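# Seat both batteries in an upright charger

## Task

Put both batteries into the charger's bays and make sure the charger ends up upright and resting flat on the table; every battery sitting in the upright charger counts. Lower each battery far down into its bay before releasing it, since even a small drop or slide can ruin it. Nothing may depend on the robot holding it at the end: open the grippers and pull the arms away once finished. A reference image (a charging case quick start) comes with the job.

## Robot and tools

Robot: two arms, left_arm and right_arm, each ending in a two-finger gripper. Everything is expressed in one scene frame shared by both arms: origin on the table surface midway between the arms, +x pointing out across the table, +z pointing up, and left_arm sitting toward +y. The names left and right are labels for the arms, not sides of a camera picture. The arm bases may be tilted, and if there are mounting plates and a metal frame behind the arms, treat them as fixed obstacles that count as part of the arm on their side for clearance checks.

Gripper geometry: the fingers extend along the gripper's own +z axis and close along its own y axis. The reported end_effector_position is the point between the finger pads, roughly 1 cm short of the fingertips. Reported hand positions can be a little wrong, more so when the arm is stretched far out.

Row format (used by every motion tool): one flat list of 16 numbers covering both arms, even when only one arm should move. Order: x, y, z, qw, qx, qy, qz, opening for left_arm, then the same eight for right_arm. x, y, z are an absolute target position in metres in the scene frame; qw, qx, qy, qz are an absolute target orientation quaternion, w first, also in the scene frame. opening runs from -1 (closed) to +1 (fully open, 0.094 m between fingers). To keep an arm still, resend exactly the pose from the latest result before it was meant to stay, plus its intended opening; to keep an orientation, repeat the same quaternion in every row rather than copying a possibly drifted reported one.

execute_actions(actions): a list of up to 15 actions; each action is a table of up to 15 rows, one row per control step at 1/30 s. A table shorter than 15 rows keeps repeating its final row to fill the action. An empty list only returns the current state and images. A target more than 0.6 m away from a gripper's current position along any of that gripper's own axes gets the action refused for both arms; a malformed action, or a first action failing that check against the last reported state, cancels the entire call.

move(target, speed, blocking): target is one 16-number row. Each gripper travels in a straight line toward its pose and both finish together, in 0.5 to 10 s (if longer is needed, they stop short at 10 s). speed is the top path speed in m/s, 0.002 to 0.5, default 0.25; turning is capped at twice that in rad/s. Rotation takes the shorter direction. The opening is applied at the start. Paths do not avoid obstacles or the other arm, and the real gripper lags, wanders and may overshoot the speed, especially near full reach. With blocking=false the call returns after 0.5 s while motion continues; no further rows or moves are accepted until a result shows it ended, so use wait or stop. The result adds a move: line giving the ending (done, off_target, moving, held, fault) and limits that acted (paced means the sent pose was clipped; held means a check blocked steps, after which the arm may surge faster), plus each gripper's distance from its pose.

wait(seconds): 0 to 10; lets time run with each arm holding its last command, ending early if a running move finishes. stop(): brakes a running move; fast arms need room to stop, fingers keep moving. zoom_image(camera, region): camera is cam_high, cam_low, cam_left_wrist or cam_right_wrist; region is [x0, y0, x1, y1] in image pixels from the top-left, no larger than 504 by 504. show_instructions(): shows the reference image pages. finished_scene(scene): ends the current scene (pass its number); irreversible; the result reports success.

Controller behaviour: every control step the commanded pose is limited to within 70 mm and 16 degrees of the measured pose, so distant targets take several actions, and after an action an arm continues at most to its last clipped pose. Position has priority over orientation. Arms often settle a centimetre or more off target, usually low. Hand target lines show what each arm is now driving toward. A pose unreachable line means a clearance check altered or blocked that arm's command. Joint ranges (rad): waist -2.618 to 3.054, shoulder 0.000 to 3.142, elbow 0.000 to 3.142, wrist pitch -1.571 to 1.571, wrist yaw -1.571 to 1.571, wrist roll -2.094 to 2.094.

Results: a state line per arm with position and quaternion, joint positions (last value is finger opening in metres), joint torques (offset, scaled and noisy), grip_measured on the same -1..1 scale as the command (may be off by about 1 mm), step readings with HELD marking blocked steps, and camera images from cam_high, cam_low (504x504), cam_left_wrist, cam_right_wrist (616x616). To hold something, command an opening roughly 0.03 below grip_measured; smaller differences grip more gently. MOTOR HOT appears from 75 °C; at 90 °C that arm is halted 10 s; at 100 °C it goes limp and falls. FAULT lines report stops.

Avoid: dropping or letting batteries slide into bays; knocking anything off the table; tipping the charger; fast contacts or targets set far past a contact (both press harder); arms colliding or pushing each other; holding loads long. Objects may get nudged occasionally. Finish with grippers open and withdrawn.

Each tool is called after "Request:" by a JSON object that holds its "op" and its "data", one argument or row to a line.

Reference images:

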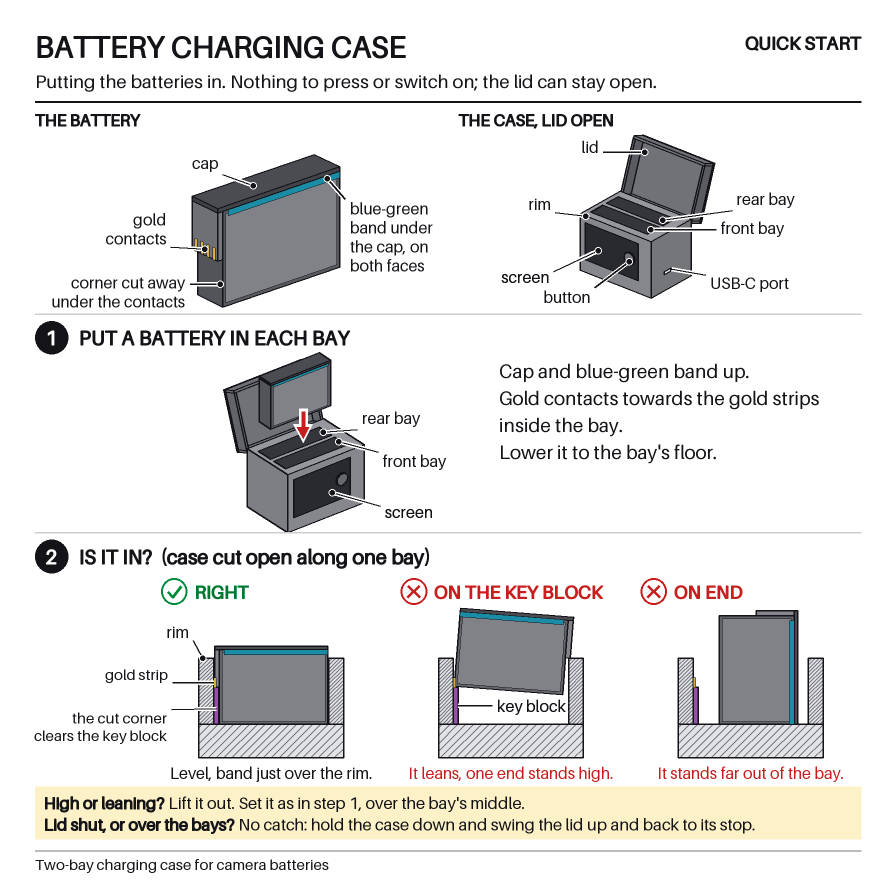

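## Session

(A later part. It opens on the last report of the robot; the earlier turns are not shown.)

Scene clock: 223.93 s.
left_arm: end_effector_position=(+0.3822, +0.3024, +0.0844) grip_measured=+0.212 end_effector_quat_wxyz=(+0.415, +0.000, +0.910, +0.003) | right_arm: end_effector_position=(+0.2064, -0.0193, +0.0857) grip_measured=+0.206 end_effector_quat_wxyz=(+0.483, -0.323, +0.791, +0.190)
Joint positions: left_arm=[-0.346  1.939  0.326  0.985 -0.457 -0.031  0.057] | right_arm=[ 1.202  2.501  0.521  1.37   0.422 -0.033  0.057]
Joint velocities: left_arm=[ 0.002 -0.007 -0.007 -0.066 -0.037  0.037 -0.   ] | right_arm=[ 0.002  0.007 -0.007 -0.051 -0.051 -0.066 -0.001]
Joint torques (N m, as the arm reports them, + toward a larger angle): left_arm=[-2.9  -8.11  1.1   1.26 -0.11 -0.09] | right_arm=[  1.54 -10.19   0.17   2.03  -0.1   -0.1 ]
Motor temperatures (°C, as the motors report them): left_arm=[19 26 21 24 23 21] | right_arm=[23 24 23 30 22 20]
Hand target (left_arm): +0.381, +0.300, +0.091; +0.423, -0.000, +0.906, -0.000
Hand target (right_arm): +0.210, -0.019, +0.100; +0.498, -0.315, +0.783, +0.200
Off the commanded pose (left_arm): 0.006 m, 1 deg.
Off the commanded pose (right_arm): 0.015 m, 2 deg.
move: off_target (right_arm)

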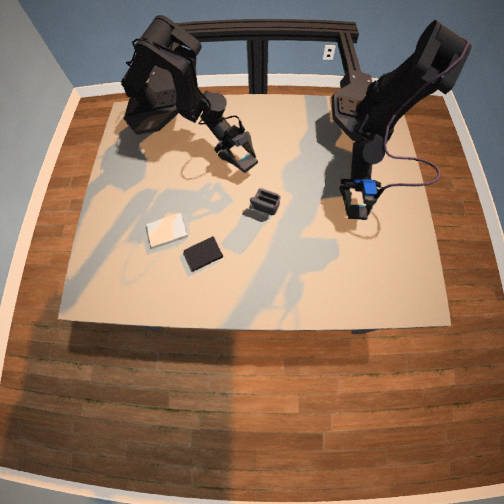

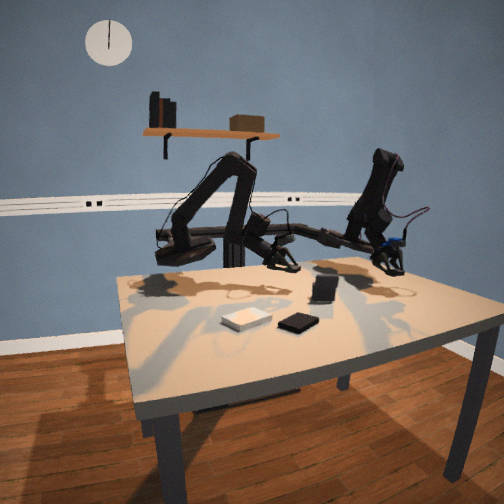

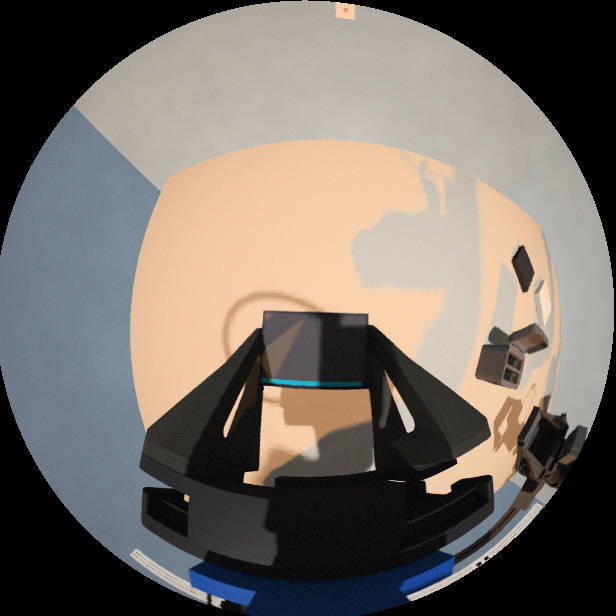

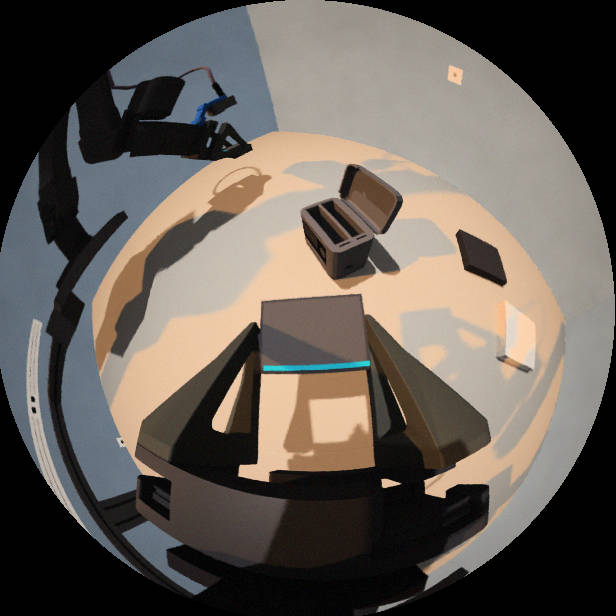

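Request:
{"op": "move", "data": {
  "target": [0.30,0.24,0.09,-0.3176,0.3218,0.8843,0.1156,0.17, 0.28,-0.22,0.10,-0.2170,-0.3328,0.9143,-0.0790,0.17],
  "speed": 0.2
}}

Scene clock: 236.60 s.
left_arm: end_effector_position=(+0.2955, +0.2476, +0.0795) grip_measured=+0.211 end_effector_quat_wxyz=(-0.322, +0.309, +0.886, +0.128) | right_arm: end_effector_position=(+0.2723, -0.2200, +0.0989) grip_measured=+0.206 end_effector_quat_wxyz=(-0.226, -0.334, +0.913, -0.064)
Joint positions: left_arm=[-0.528  2.542  1.723 -1.496 -0.303 -0.107  0.057] | right_arm=[ 0.624  2.402  1.646 -1.339  0.277 -0.027  0.057]
Joint velocities: left_arm=[ 0.012  0.002  0.012 -0.037 -0.081  0.037  0.   ] | right_arm=[-0.002  0.002 -0.007  0.007  0.051 -0.022  0.001]
Joint torques (N m, as the arm reports them, + toward a larger angle): left_arm=[ -4.62 -11.33   4.69  -1.08   0.01   0.08] | right_arm=[  3.49 -10.53   7.97  -1.04   0.06  -0.03]
Motor temperatures (°C, as the motors report them): left_arm=[19 26 22 24 23 21] | right_arm=[23 24 23 30 22 20]
Hand target (left_arm): +0.298, +0.240, +0.087; -0.317, +0.318, +0.885, +0.125
Hand target (right_arm): +0.278, -0.219, +0.105; -0.222, -0.336, +0.913, -0.067
Off the commanded pose (left_arm): 0.014 m, 2 deg.
Off the commanded pose (right_arm): 0.008 m, 2 deg.
move: off_target (left_arm)

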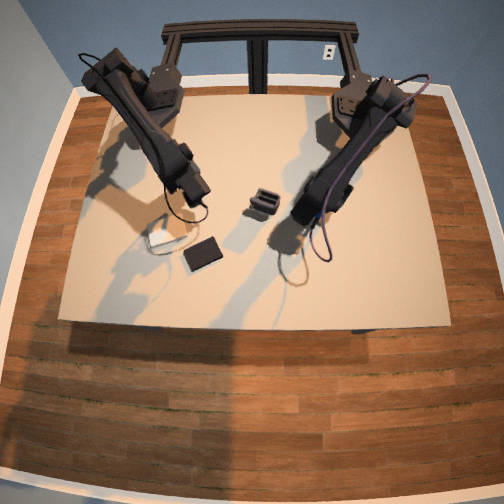

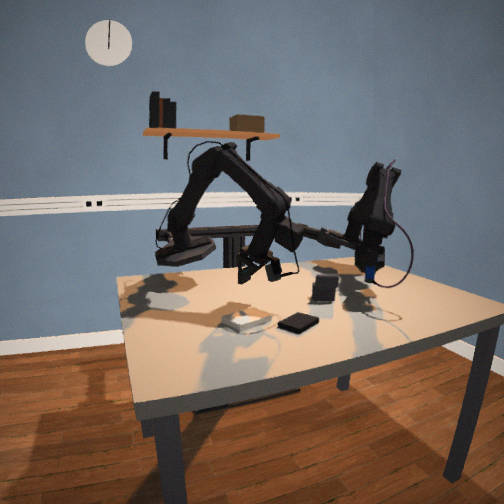

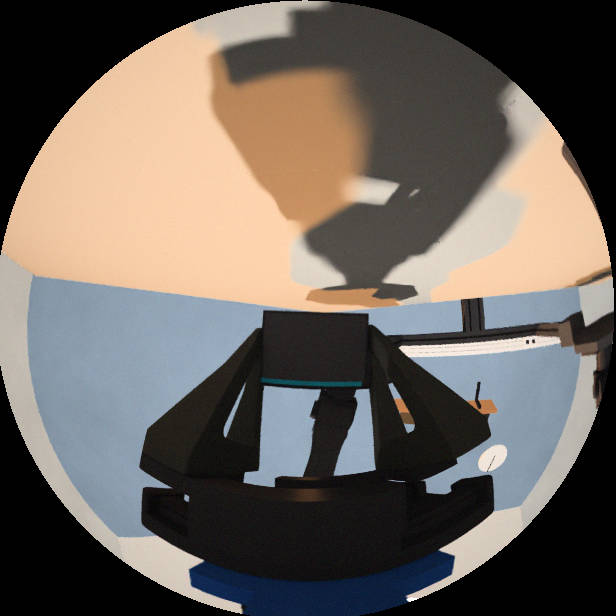

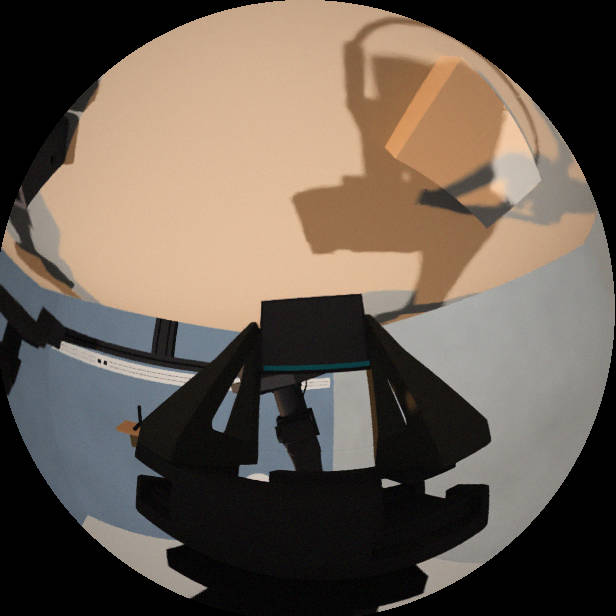

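Request:
{"op": "move", "data": {
  "target": [0.30,0.235,0.05,-0.3176,0.3218,0.8843,0.1156,0.17, 0.23,-0.20,0.04,-0.2170,-0.3328,0.9143,-0.0790,0.17],
  "speed": 0.1
}}

Request:
{"op": "zoom_image", "data": {
  "camera": "cam_low",
  "region": [200, 220, 440, 320]
}}

Scene clock: 246.87 s.
left_arm: end_effector_position=(+0.2915, +0.2401, +0.0490) grip_measured=+0.211 end_effector_quat_wxyz=(-0.328, +0.324, +0.878, +0.124) | right_arm: end_effector_position=(+0.2331, -0.2052, +0.0395) grip_measured=+0.206 end_effector_quat_wxyz=(-0.221, -0.330, +0.914, -0.079)
Joint positions: left_arm=[-0.528  2.628  1.741 -1.438 -0.302 -0.074  0.057] | right_arm=[ 0.68   2.474  1.456 -1.093  0.276  0.041  0.057]
Joint velocities: left_arm=[-0.002 -0.007  0.002 -0.051  0.022  0.022  0.001] | right_arm=[-0.017 -0.012 -0.017  0.051  0.037  0.022 -0.   ]
Joint torques (N m, as the arm reports them, + toward a larger angle): left_arm=[ -2.8  -11.45   4.53  -0.9    0.08   0.05] | right_arm=[  4.53 -10.6    3.1   -0.73  -0.02   0.08]
Motor temperatures (°C, as the motors report them): left_arm=[19 27 22 23 23 21] | right_arm=[23 25 24 29 22 20]
Hand target (left_arm): +0.300, +0.235, +0.050; -0.318, +0.322, +0.884, +0.116
Hand target (right_arm): +0.230, -0.201, +0.040; -0.217, -0.332, +0.914, -0.080
Off the commanded pose (left_arm): 0.010 m, 2 deg.
Off the commanded pose (right_arm): 0.006 m, 1 deg.
move: done

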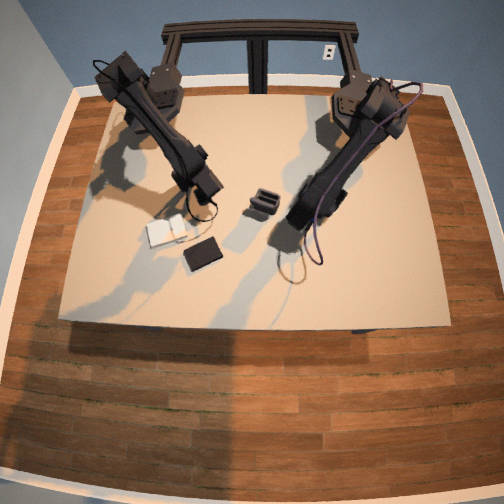

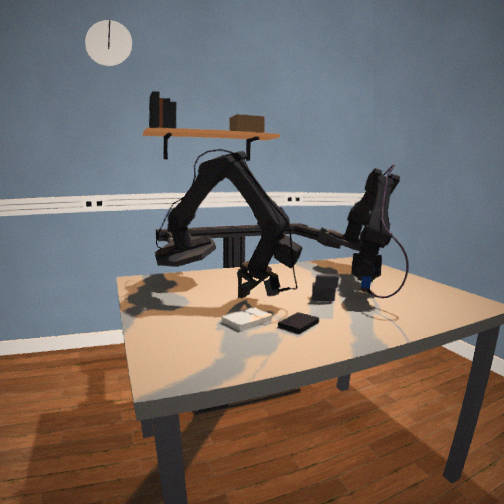

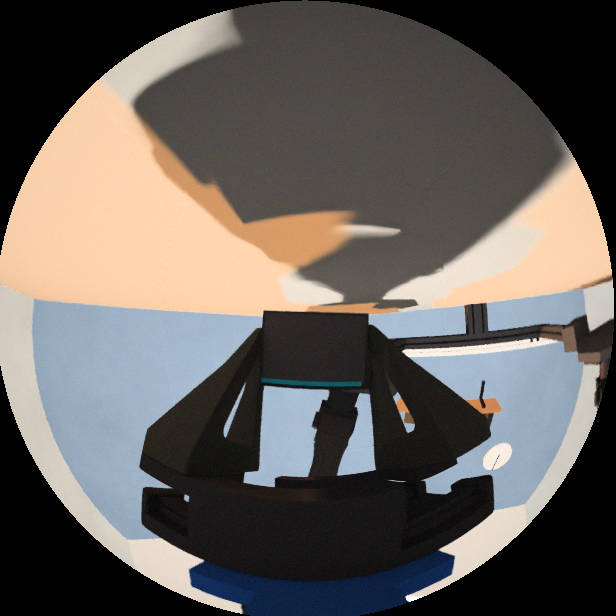

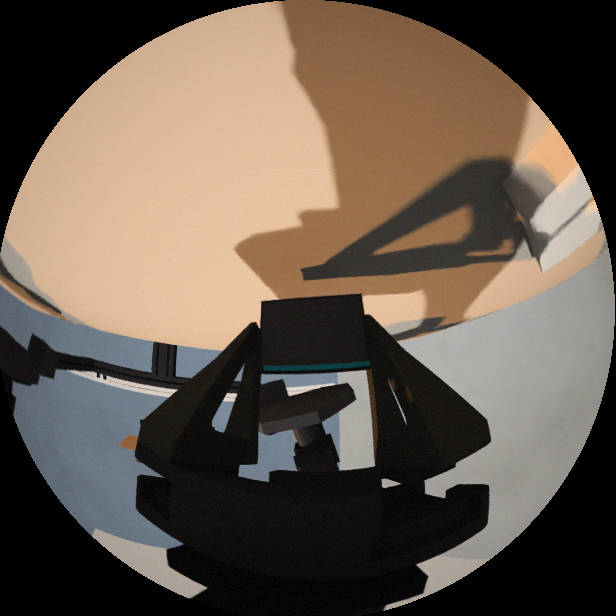

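Region (200, 220, 440, 320) of cam_low's 504x504 image, scaled by 2.100, with more detail than that image has; it fills the top 210 rows of this view, and the rest is white.

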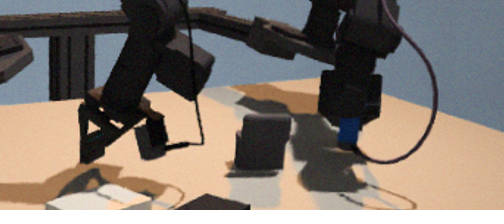

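Request:
{"op": "move", "data": {
  "target": [0.30,0.235,0.038,-0.3020,0.3238,0.8898,0.1099,0.17, 0.23,-0.20,0.030,-0.2170,-0.3328,0.9143,-0.0790,0.17],
  "speed": 0.03
}}

Request:
{"op": "zoom_image", "data": {
  "camera": "cam_low",
  "region": [320, 240, 420, 310]
}}

Request:
{"op": "zoom_image", "data": {
  "camera": "cam_low",
  "region": [210, 240, 310, 310]
}}

Scene clock: 255.10 s.
left_arm: end_effector_position=(+0.3019, +0.2329, +0.0375) grip_measured=+0.211 end_effector_quat_wxyz=(-0.300, +0.321, +0.891, +0.111) | right_arm: end_effector_position=(+0.2330, -0.2025, +0.0311) grip_measured=+0.206 end_effector_quat_wxyz=(-0.218, -0.329, +0.915, -0.078)
Joint positions: left_arm=[-0.52   2.628  1.741 -1.367 -0.302 -0.058  0.057] | right_arm=[ 0.68   2.495  1.456 -1.065  0.276  0.041  0.057]
Joint velocities: left_arm=[-0.012  0.002  0.002 -0.066 -0.022  0.022  0.   ] | right_arm=[ 0.007  0.012 -0.012  0.022  0.051  0.051  0.001]
Joint torques (N m, as the arm reports them, + toward a larger angle): left_arm=[ -2.94 -12.07   1.81  -0.81   0.01   0.05] | right_arm=[  3.92 -10.09   3.19  -0.69   0.     0.01]
Motor temperatures (°C, as the motors report them): left_arm=[19 27 22 23 23 21] | right_arm=[23 25 23 28 22 20]
Hand target (left_arm): +0.300, +0.235, +0.038; -0.302, +0.324, +0.890, +0.110
Hand target (right_arm): +0.230, -0.200, +0.030; -0.217, -0.333, +0.914, -0.079
Off the commanded pose (left_arm): 0.003 m, 0 deg.
Off the commanded pose (right_arm): 0.004 m, 0 deg.
move: done

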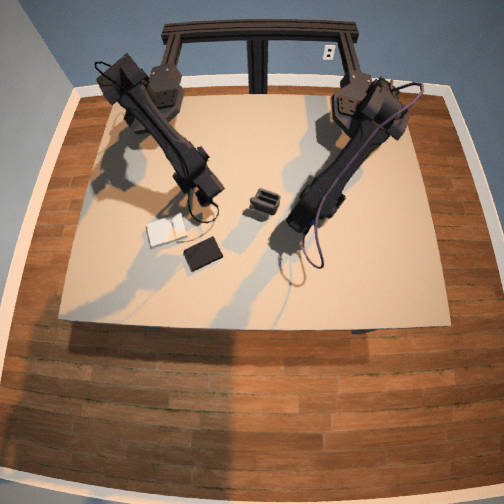

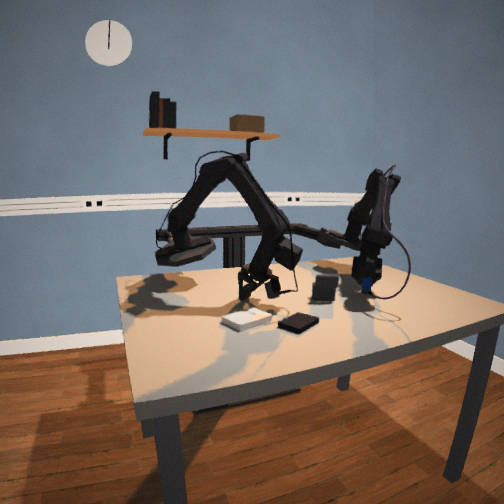

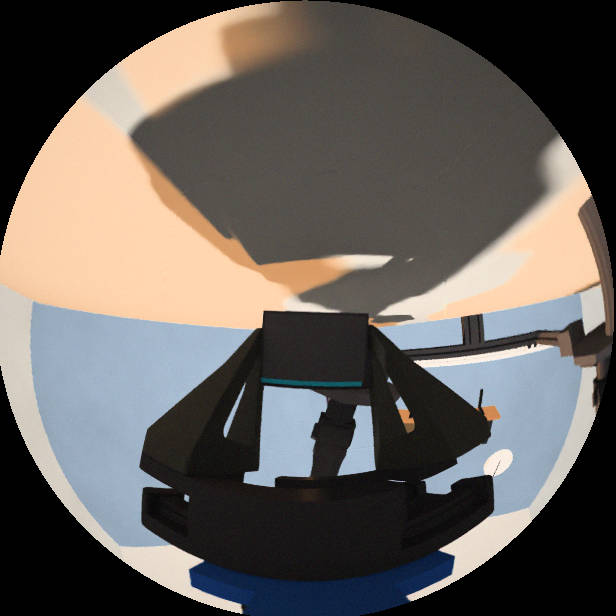

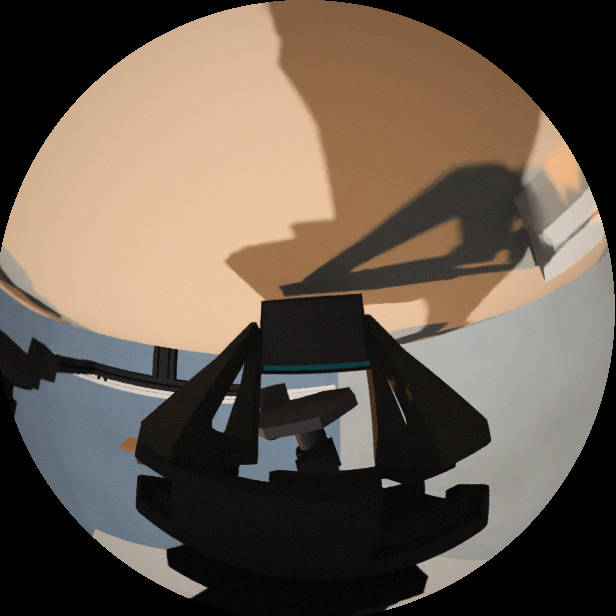

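Region (320, 240, 420, 310) of cam_low's 504x504 image, scaled by 5.040, with more detail than that image has; it fills the top 353 rows of this view, and the rest is white.

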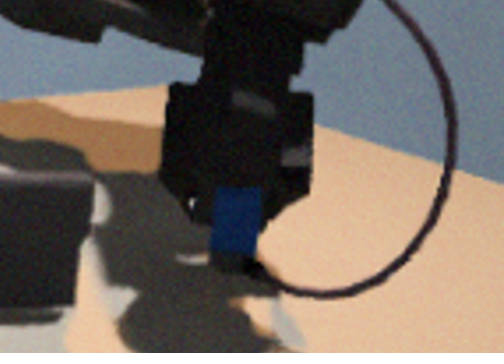

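Region (210, 240, 310, 310) of cam_low's 504x504 image, scaled by 5.040, with more detail than that image has; it fills the top 353 rows of this view, and the rest is white.

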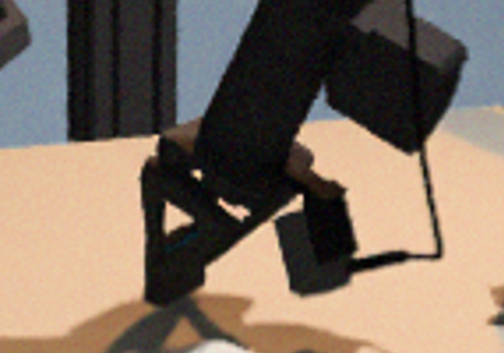

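Request:
{"op": "execute_actions", "data": {
  "actions": [
    [[0.30,0.235,0.034,-0.3020,0.3238,0.8898,0.1099,0.17, 0.23,-0.20,0.026,-0.2170,-0.3328,0.9143,-0.0790,0.17]],
    [[0.30,0.235,0.031,-0.3020,0.3238,0.8898,0.1099,0.17, 0.23,-0.20,0.023,-0.2170,-0.3328,0.9143,-0.0790,0.17]]
  ]
}}

Scene clock: 259.63 s.
left_arm: end_effector_position=(+0.3021, +0.2311, +0.0323) grip_measured=+0.211 end_effector_quat_wxyz=(-0.297, +0.323, +0.892, +0.109) | right_arm: end_effector_position=(+0.2332, -0.2006, +0.0259) grip_measured=+0.206 end_effector_quat_wxyz=(-0.216, -0.329, +0.916, -0.077)
Joint positions: left_arm=[-0.52   2.638  1.741 -1.349 -0.302 -0.053  0.057] | right_arm=[ 0.68   2.507  1.456 -1.047  0.276  0.041  0.057]
Joint velocities: left_arm=[ 0.012 -0.002 -0.012  0.022 -0.007 -0.037  0.001] | right_arm=[-0.007 -0.017 -0.002 -0.022 -0.051  0.037 -0.001]
Joint torques (N m, as the arm reports them, + toward a larger angle): left_arm=[ -2.54 -11.45   1.85  -0.81  -0.03   0.09] | right_arm=[ 3.52 -9.64  3.27 -0.7   0.03 -0.02]
Motor temperatures (°C, as the motors report them): left_arm=[19 28 22 23 23 21] | right_arm=[23 25 23 28 22 20]
Hand target (left_arm): +0.300, +0.235, +0.031; -0.302, +0.324, +0.890, +0.110
Hand target (right_arm): +0.230, -0.200, +0.023; -0.217, -0.333, +0.914, -0.079
Off the commanded pose (left_arm): 0.005 m, 1 deg.
Off the commanded pose (right_arm): 0.004 m, 1 deg.
Step readings (end_effector_position; steps 1 to 15: 1st action; 16 to 30: 2nd action):
0: left_arm (+0.3021, +0.2327, +0.0373) | right_arm (+0.2331, -0.2024, +0.0311)
1: left_arm (+0.3022, +0.2326, +0.0372) | right_arm (+0.2331, -0.2023, +0.0309)
2: left_arm (+0.3024, +0.2324, +0.0369) | right_arm (+0.2332, -0.2021, +0.0305)
4: left_arm (+0.3028, +0.2321, +0.0365) | right_arm (+0.2330, -0.2018, +0.0291)
8: left_arm (+0.3032, +0.2317, +0.0361) | right_arm (+0.2319, -0.2019, +0.0270)
15: left_arm (+0.3033, +0.2315, +0.0359) | right_arm (+0.2320, -0.2017, +0.0267)
16: left_arm (+0.3034, +0.2315, +0.0359) | right_arm (+0.2321, -0.2016, +0.0267)
17: left_arm (+0.3034, +0.2314, +0.0355) | right_arm (+0.2323, -0.2014, +0.0265)
19: left_arm (+0.3032, +0.2312, +0.0346) | right_arm (+0.2327, -0.2011, +0.0262)
23: left_arm (+0.3022, +0.2311, +0.0326) | right_arm (+0.2331, -0.2007, +0.0260)
30: end_effector_position above

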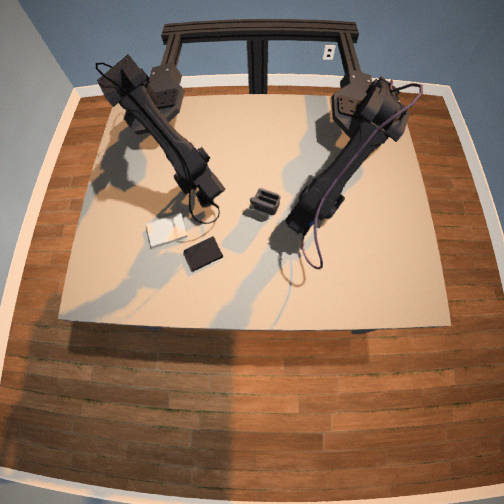

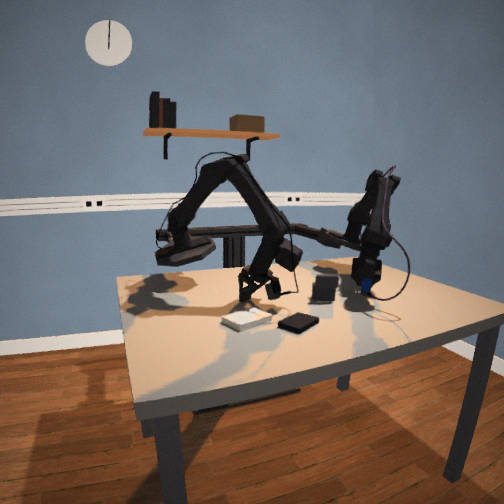

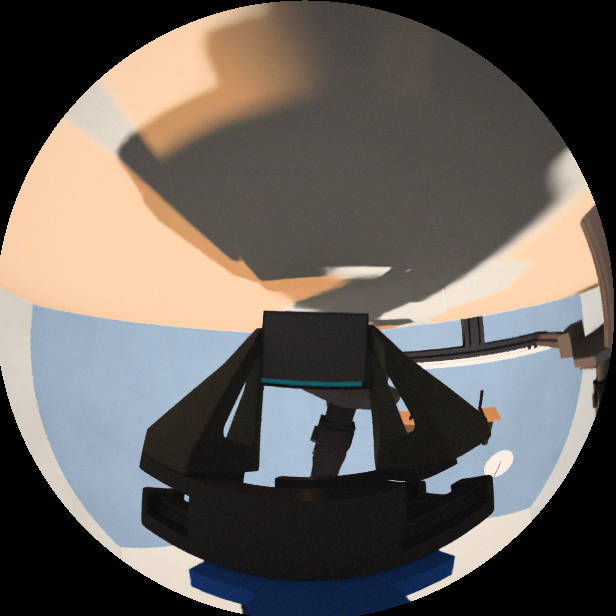

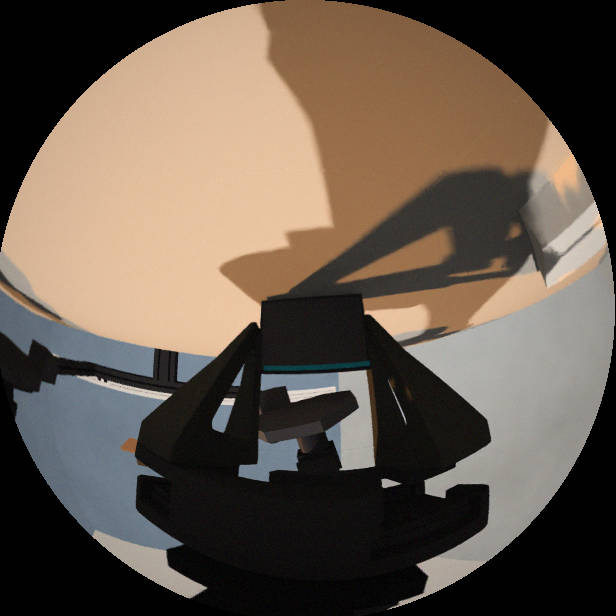

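Request:
{"op": "execute_actions", "data": {
  "actions": [
    [[0.30,0.235,0.028,-0.3020,0.3238,0.8898,0.1099,0.17, 0.23,-0.20,0.021,-0.2170,-0.3328,0.9143,-0.0790,0.17]]
  ]
}}

Scene clock: 261.93 s.
left_arm: end_effector_position=(+0.3038, +0.2322, +0.0307) grip_measured=+0.211 end_effector_quat_wxyz=(-0.296, +0.320, +0.894, +0.107) | right_arm: end_effector_position=(+0.2323, -0.2006, +0.0238) grip_measured=+0.206 end_effector_quat_wxyz=(-0.217, -0.329, +0.916, -0.078)
Joint positions: left_arm=[-0.513  2.638  1.741 -1.343 -0.302 -0.052  0.057] | right_arm=[ 0.68   2.513  1.456 -1.044  0.276  0.041  0.057]
Joint velocities: left_arm=[-0.007  0.002 -0.012 -0.037 -0.022 -0.066 -0.001] | right_arm=[ 0.012  0.002 -0.002 -0.051 -0.051 -0.051 -0.001]
Joint torques (N m, as the arm reports them, + toward a larger angle): left_arm=[ -2.93 -11.08   2.01  -0.82  -0.04   0.05] | right_arm=[ 3.53 -9.77  3.21 -0.68  0.04 -0.06]
Motor temperatures (°C, as the motors report them): left_arm=[19 28 22 23 23 21] | right_arm=[23 25 23 27 22 20]
Hand target (left_arm): +0.300, +0.235, +0.028; -0.302, +0.324, +0.890, +0.110
Hand target (right_arm): +0.230, -0.200, +0.021; -0.217, -0.333, +0.914, -0.079
Off the commanded pose (left_arm): 0.005 m, 1 deg.
Off the commanded pose (right_arm): 0.004 m, 1 deg.
Step readings (end_effector_position):
0: left_arm (+0.3022, +0.2310, +0.0322) | right_arm (+0.2333, -0.2006, +0.0259)
1: left_arm (+0.3023, +0.2311, +0.0321) | right_arm (+0.2331, -0.2006, +0.0257)
2: left_arm (+0.3025, +0.2311, +0.0319) | right_arm (+0.2330, -0.2005, +0.0251)
4: left_arm (+0.3030, +0.2315, +0.0314) | right_arm (+0.2323, -0.2006, +0.0238)
8: left_arm (+0.3037, +0.2322, +0.0309) | right_arm (+0.2323, -0.2006, +0.0238)
15: end_effector_position above

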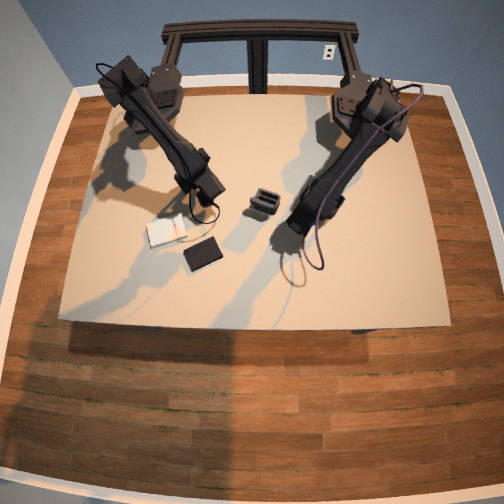

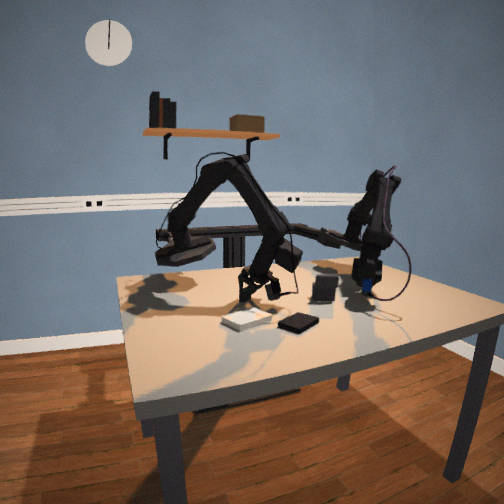

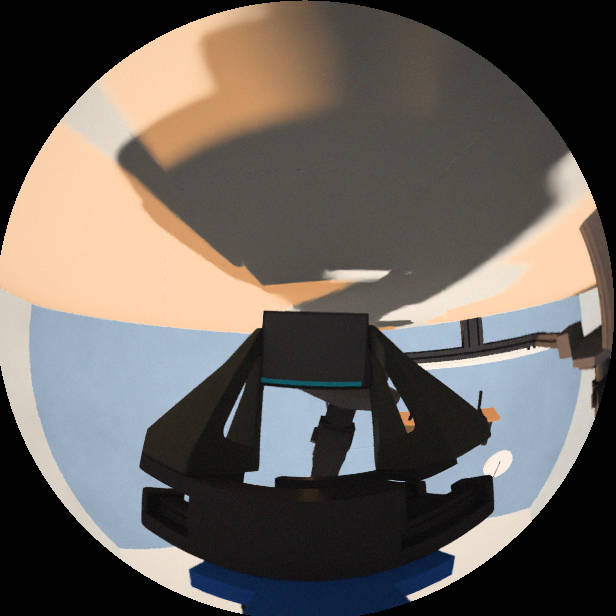

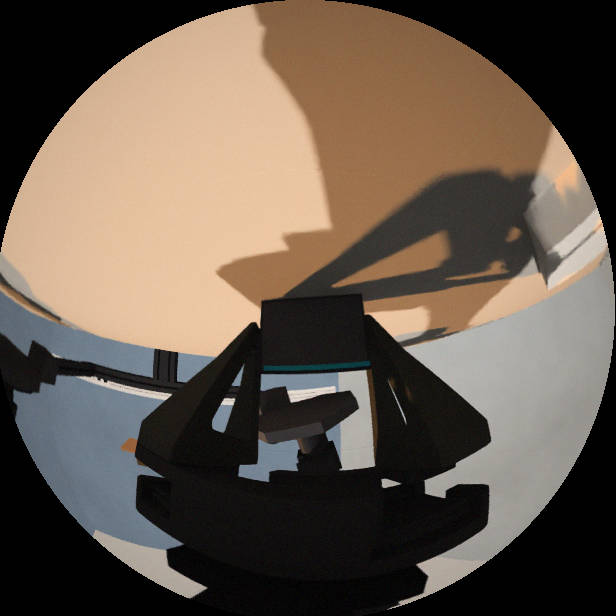

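Request:
{"op": "execute_actions", "data": {
  "actions": [
    [[0.30,0.235,0.028,-0.3020,0.3238,0.8898,0.1099,0.17, 0.23,-0.20,0.018,-0.2170,-0.3328,0.9143,-0.0790,0.17]]
  ]
}}

Request:
{"op": "zoom_image", "data": {
  "camera": "cam_low",
  "region": [220, 260, 290, 310]
}}

Scene clock: 265.27 s.
left_arm: end_effector_position=(+0.3039, +0.2322, +0.0307) grip_measured=+0.211 end_effector_quat_wxyz=(-0.296, +0.320, +0.894, +0.107) | right_arm: end_effector_position=(+0.2323, -0.2006, +0.0238) grip_measured=+0.206 end_effector_quat_wxyz=(-0.217, -0.329, +0.916, -0.078)
Joint positions: left_arm=[-0.513  2.638  1.741 -1.342 -0.302 -0.052  0.057] | right_arm=[ 0.68   2.513  1.456 -1.044  0.276  0.041  0.057]
Joint velocities: left_arm=[-0.012 -0.007  0.007  0.066 -0.022 -0.022 -0.001] | right_arm=[-0.012 -0.007 -0.012  0.037 -0.051 -0.022  0.001]
Joint torques (N m, as the arm reports them, + toward a larger angle): left_arm=[ -3.1  -10.98   1.98  -0.81  -0.04   0.08] | right_arm=[ 3.35 -9.26  3.19 -0.6   0.03 -0.06]
Motor temperatures (°C, as the motors report them): left_arm=[19 28 22 23 23 21] | right_arm=[23 25 23 27 22 20]
Hand target (left_arm): +0.300, +0.235, +0.028; -0.302, +0.324, +0.890, +0.110
Hand target (right_arm): +0.230, -0.200, +0.018; -0.217, -0.333, +0.914, -0.079
Off the commanded pose (left_arm): 0.005 m, 1 deg.
Off the commanded pose (right_arm): 0.006 m, 1 deg.
Step readings (end_effector_position):
0: left_arm (+0.3039, +0.2322, +0.0307) | right_arm (+0.2323, -0.2006, +0.0238)
1: left_arm (+0.3039, +0.2322, +0.0307) | right_arm (+0.2323, -0.2006, +0.0238)
2: left_arm (+0.3039, +0.2322, +0.0307) | right_arm (+0.2323, -0.2006, +0.0238)
4: left_arm (+0.3039, +0.2322, +0.0307) | right_arm (+0.2323, -0.2006, +0.0238)
8: left_arm (+0.3039, +0.2322, +0.0307) | right_arm (+0.2323, -0.2006, +0.0238)
15: end_effector_position above

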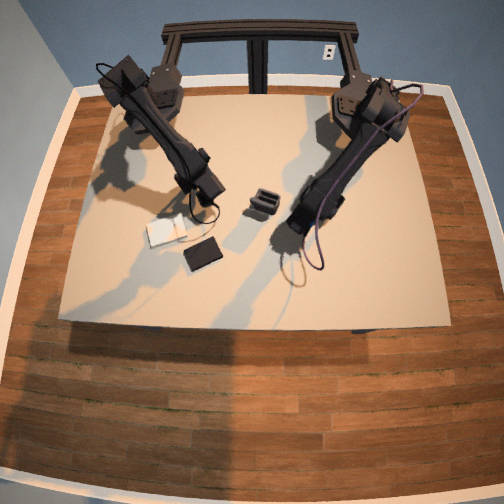

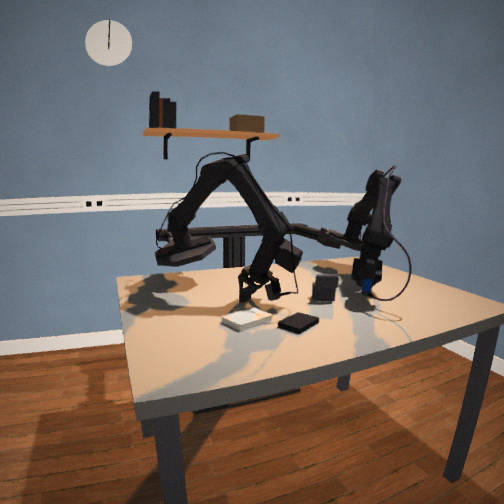

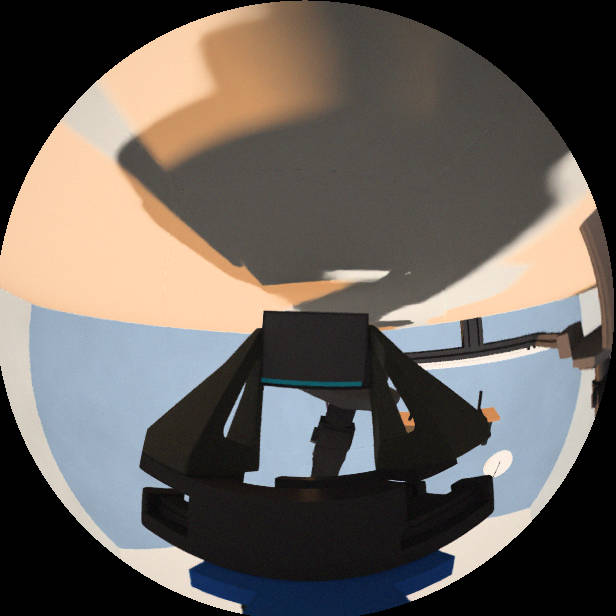

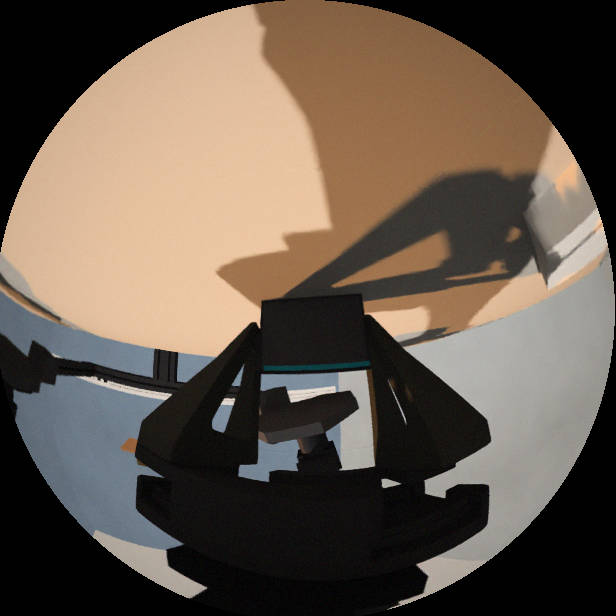

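Region (220, 260, 290, 310) of cam_low's 504x504 image, scaled by 7.200, with more detail than that image has; it fills the top 360 rows of this view, and the rest is white.

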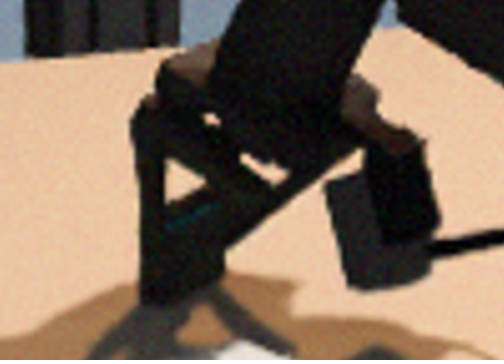

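Request:
{"op": "execute_actions", "data": {
  "actions": [
    [[0.30,0.235,0.031,-0.3020,0.3238,0.8898,0.1099,0.17, 0.23,-0.20,0.023,-0.2170,-0.3328,0.9143,-0.0790,0.17]],
    [[0.30,0.235,0.031,-0.3020,0.3238,0.8898,0.1099,0.5, 0.23,-0.20,0.023,-0.2170,-0.3328,0.9143,-0.0790,0.5]],
    [[0.30,0.235,0.031,-0.3020,0.3238,0.8898,0.1099,0.5, 0.23,-0.20,0.023,-0.2170,-0.3328,0.9143,-0.0790,0.5]]
  ]
}}

Scene clock: 270.20 s.
left_arm: end_effector_position=(+0.3039, +0.2322, +0.0307) grip_measured=+0.498 end_effector_quat_wxyz=(-0.296, +0.320, +0.894, +0.107) | right_arm: end_effector_position=(+0.2323, -0.2006, +0.0238) grip_measured=+0.498 end_effector_quat_wxyz=(-0.217, -0.329, +0.916, -0.078)
Joint positions: left_arm=[-0.513  2.638  1.741 -1.342 -0.302 -0.052  0.07 ] | right_arm=[ 0.68   2.513  1.456 -1.044  0.276  0.041  0.07 ]
Joint velocities: left_arm=[-0.002 -0.012 -0.012 -0.007 -0.007  0.007 -0.001] | right_arm=[-0.012 -0.002 -0.012 -0.022 -0.022 -0.037  0.   ]
Joint torques (N m, as the arm reports them, + toward a larger angle): left_arm=[ -3.31 -11.61   1.84  -0.83  -0.04   0.02] | right_arm=[  3.54 -10.26   3.31  -0.76   0.01  -0.05]
Motor temperatures (°C, as the motors report them): left_arm=[19 28 22 23 23 21] | right_arm=[23 25 23 27 22 20]
Hand target (left_arm): +0.300, +0.235, +0.031; -0.302, +0.324, +0.890, +0.110
Hand target (right_arm): +0.230, -0.200, +0.023; -0.217, -0.333, +0.914, -0.079
Off the commanded pose (left_arm): 0.005 m, 1 deg.
Off the commanded pose (right_arm): 0.002 m, 1 deg.
Step readings (end_effector_position; steps 1 to 15: 1st action; 16 to 30: 2nd action; 31 to 45: 3rd action):
0: left_arm (+0.3039, +0.2322, +0.0307) | right_arm (+0.2323, -0.2006, +0.0238)
1: left_arm (+0.3039, +0.2322, +0.0307) | right_arm (+0.2323, -0.2006, +0.0238)
2: left_arm (+0.3039, +0.2322, +0.0307) | right_arm (+0.2323, -0.2006, +0.0238)
4: left_arm (+0.3039, +0.2322, +0.0307) | right_arm (+0.2323, -0.2006, +0.0238)
8: left_arm (+0.3039, +0.2322, +0.0307) | right_arm (+0.2323, -0.2006, +0.0238)
15: left_arm (+0.3039, +0.2322, +0.0307) | right_arm (+0.2323, -0.2006, +0.0238)
16: left_arm (+0.3039, +0.2322, +0.0307) | right_arm (+0.2323, -0.2006, +0.0238)
17: left_arm (+0.3039, +0.2322, +0.0307) | right_arm (+0.2323, -0.2006, +0.0238)
19: left_arm (+0.3039, +0.2322, +0.0307) | right_arm (+0.2323, -0.2006, +0.0238)
23: left_arm (+0.3039, +0.2322, +0.0307) | right_arm (+0.2323, -0.2006, +0.0238)
30: left_arm (+0.3039, +0.2322, +0.0307) | right_arm (+0.2323, -0.2006, +0.0238)
31: left_arm (+0.3039, +0.2322, +0.0307) | right_arm (+0.2323, -0.2006, +0.0238)
32: left_arm (+0.3039, +0.2322, +0.0307) | right_arm (+0.2323, -0.2006, +0.0238)
34: left_arm (+0.3039, +0.2322, +0.0307) | right_arm (+0.2323, -0.2006, +0.0238)
38: left_arm (+0.3039, +0.2322, +0.0307) | right_arm (+0.2323, -0.2006, +0.0238)
45: end_effector_position above

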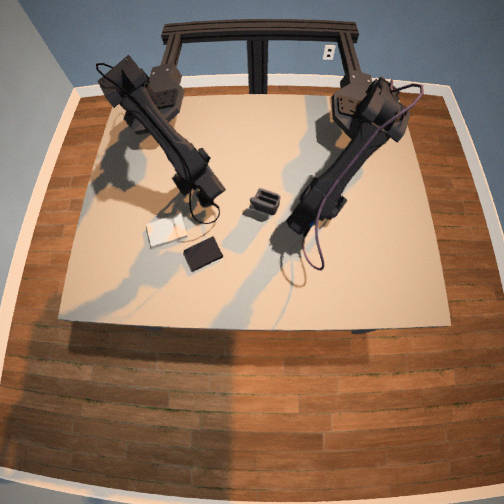

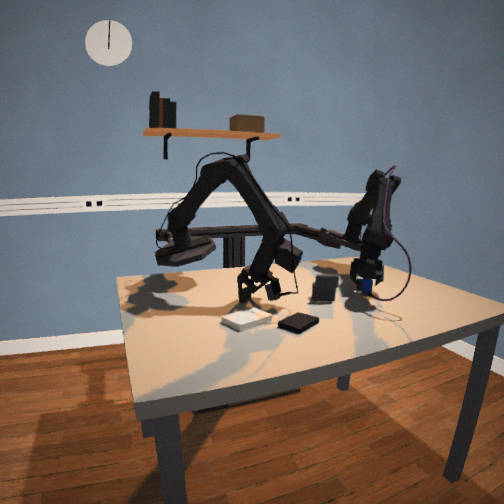

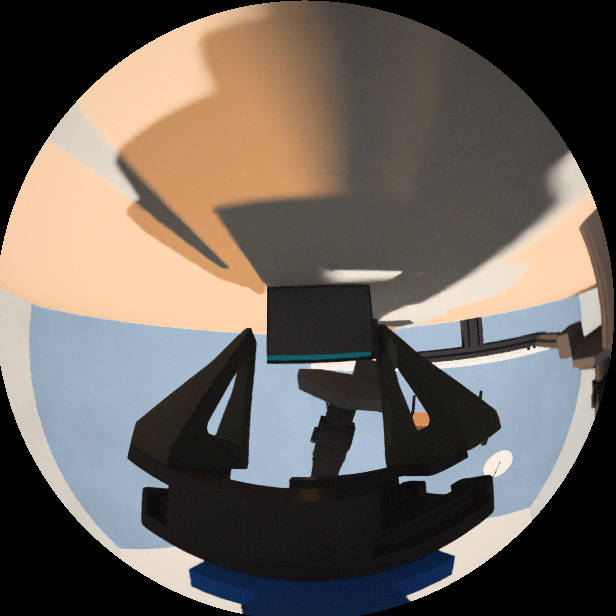

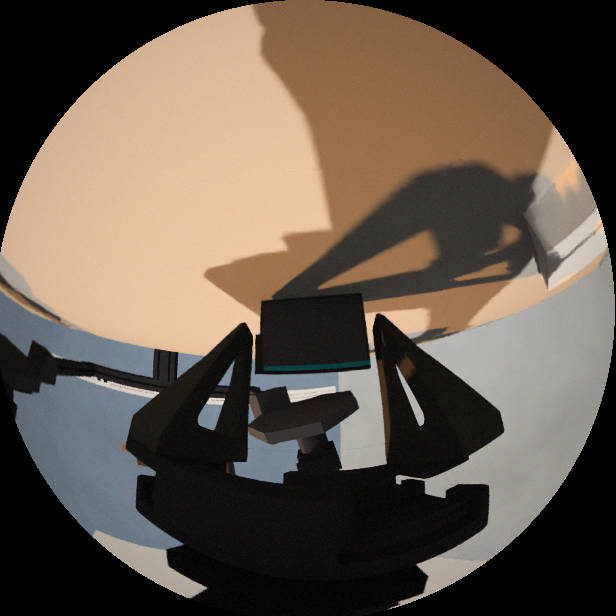

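Request:
{"op": "zoom_image", "data": {
  "camera": "cam_left_wrist",
  "region": [230, 260, 410, 400]
}}

Request:
{"op": "zoom_image", "data": {
  "camera": "cam_low",
  "region": [330, 250, 410, 310]
}}

Request:
{"op": "zoom_image", "data": {
  "camera": "cam_low",
  "region": [220, 260, 290, 310]
}}

Region (230, 260, 410, 400) of cam_left_wrist's 616x616 image, scaled by 2.800, with more detail than that image has.

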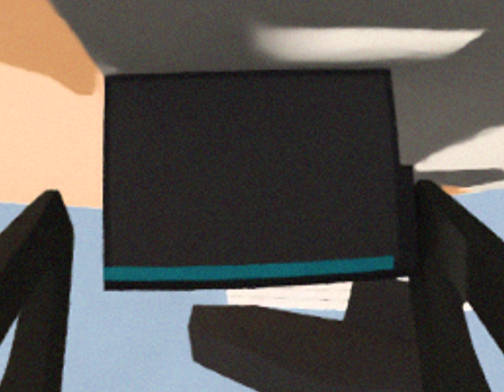

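Region (330, 250, 410, 310) of cam_low's 504x504 image, scaled by 6.300, with more detail than that image has; it fills the top 378 rows of this view, and the rest is white.

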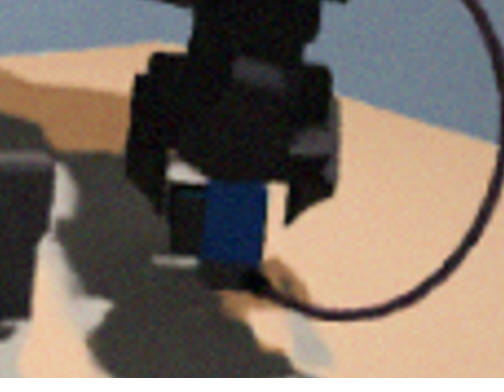

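Region (220, 260, 290, 310) of cam_low's 504x504 image, scaled by 7.200, with more detail than that image has; it fills the top 360 rows of this view, and the rest is white.

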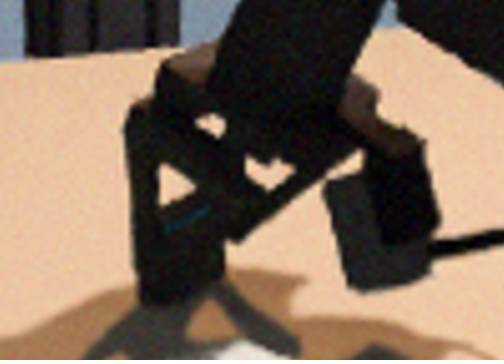

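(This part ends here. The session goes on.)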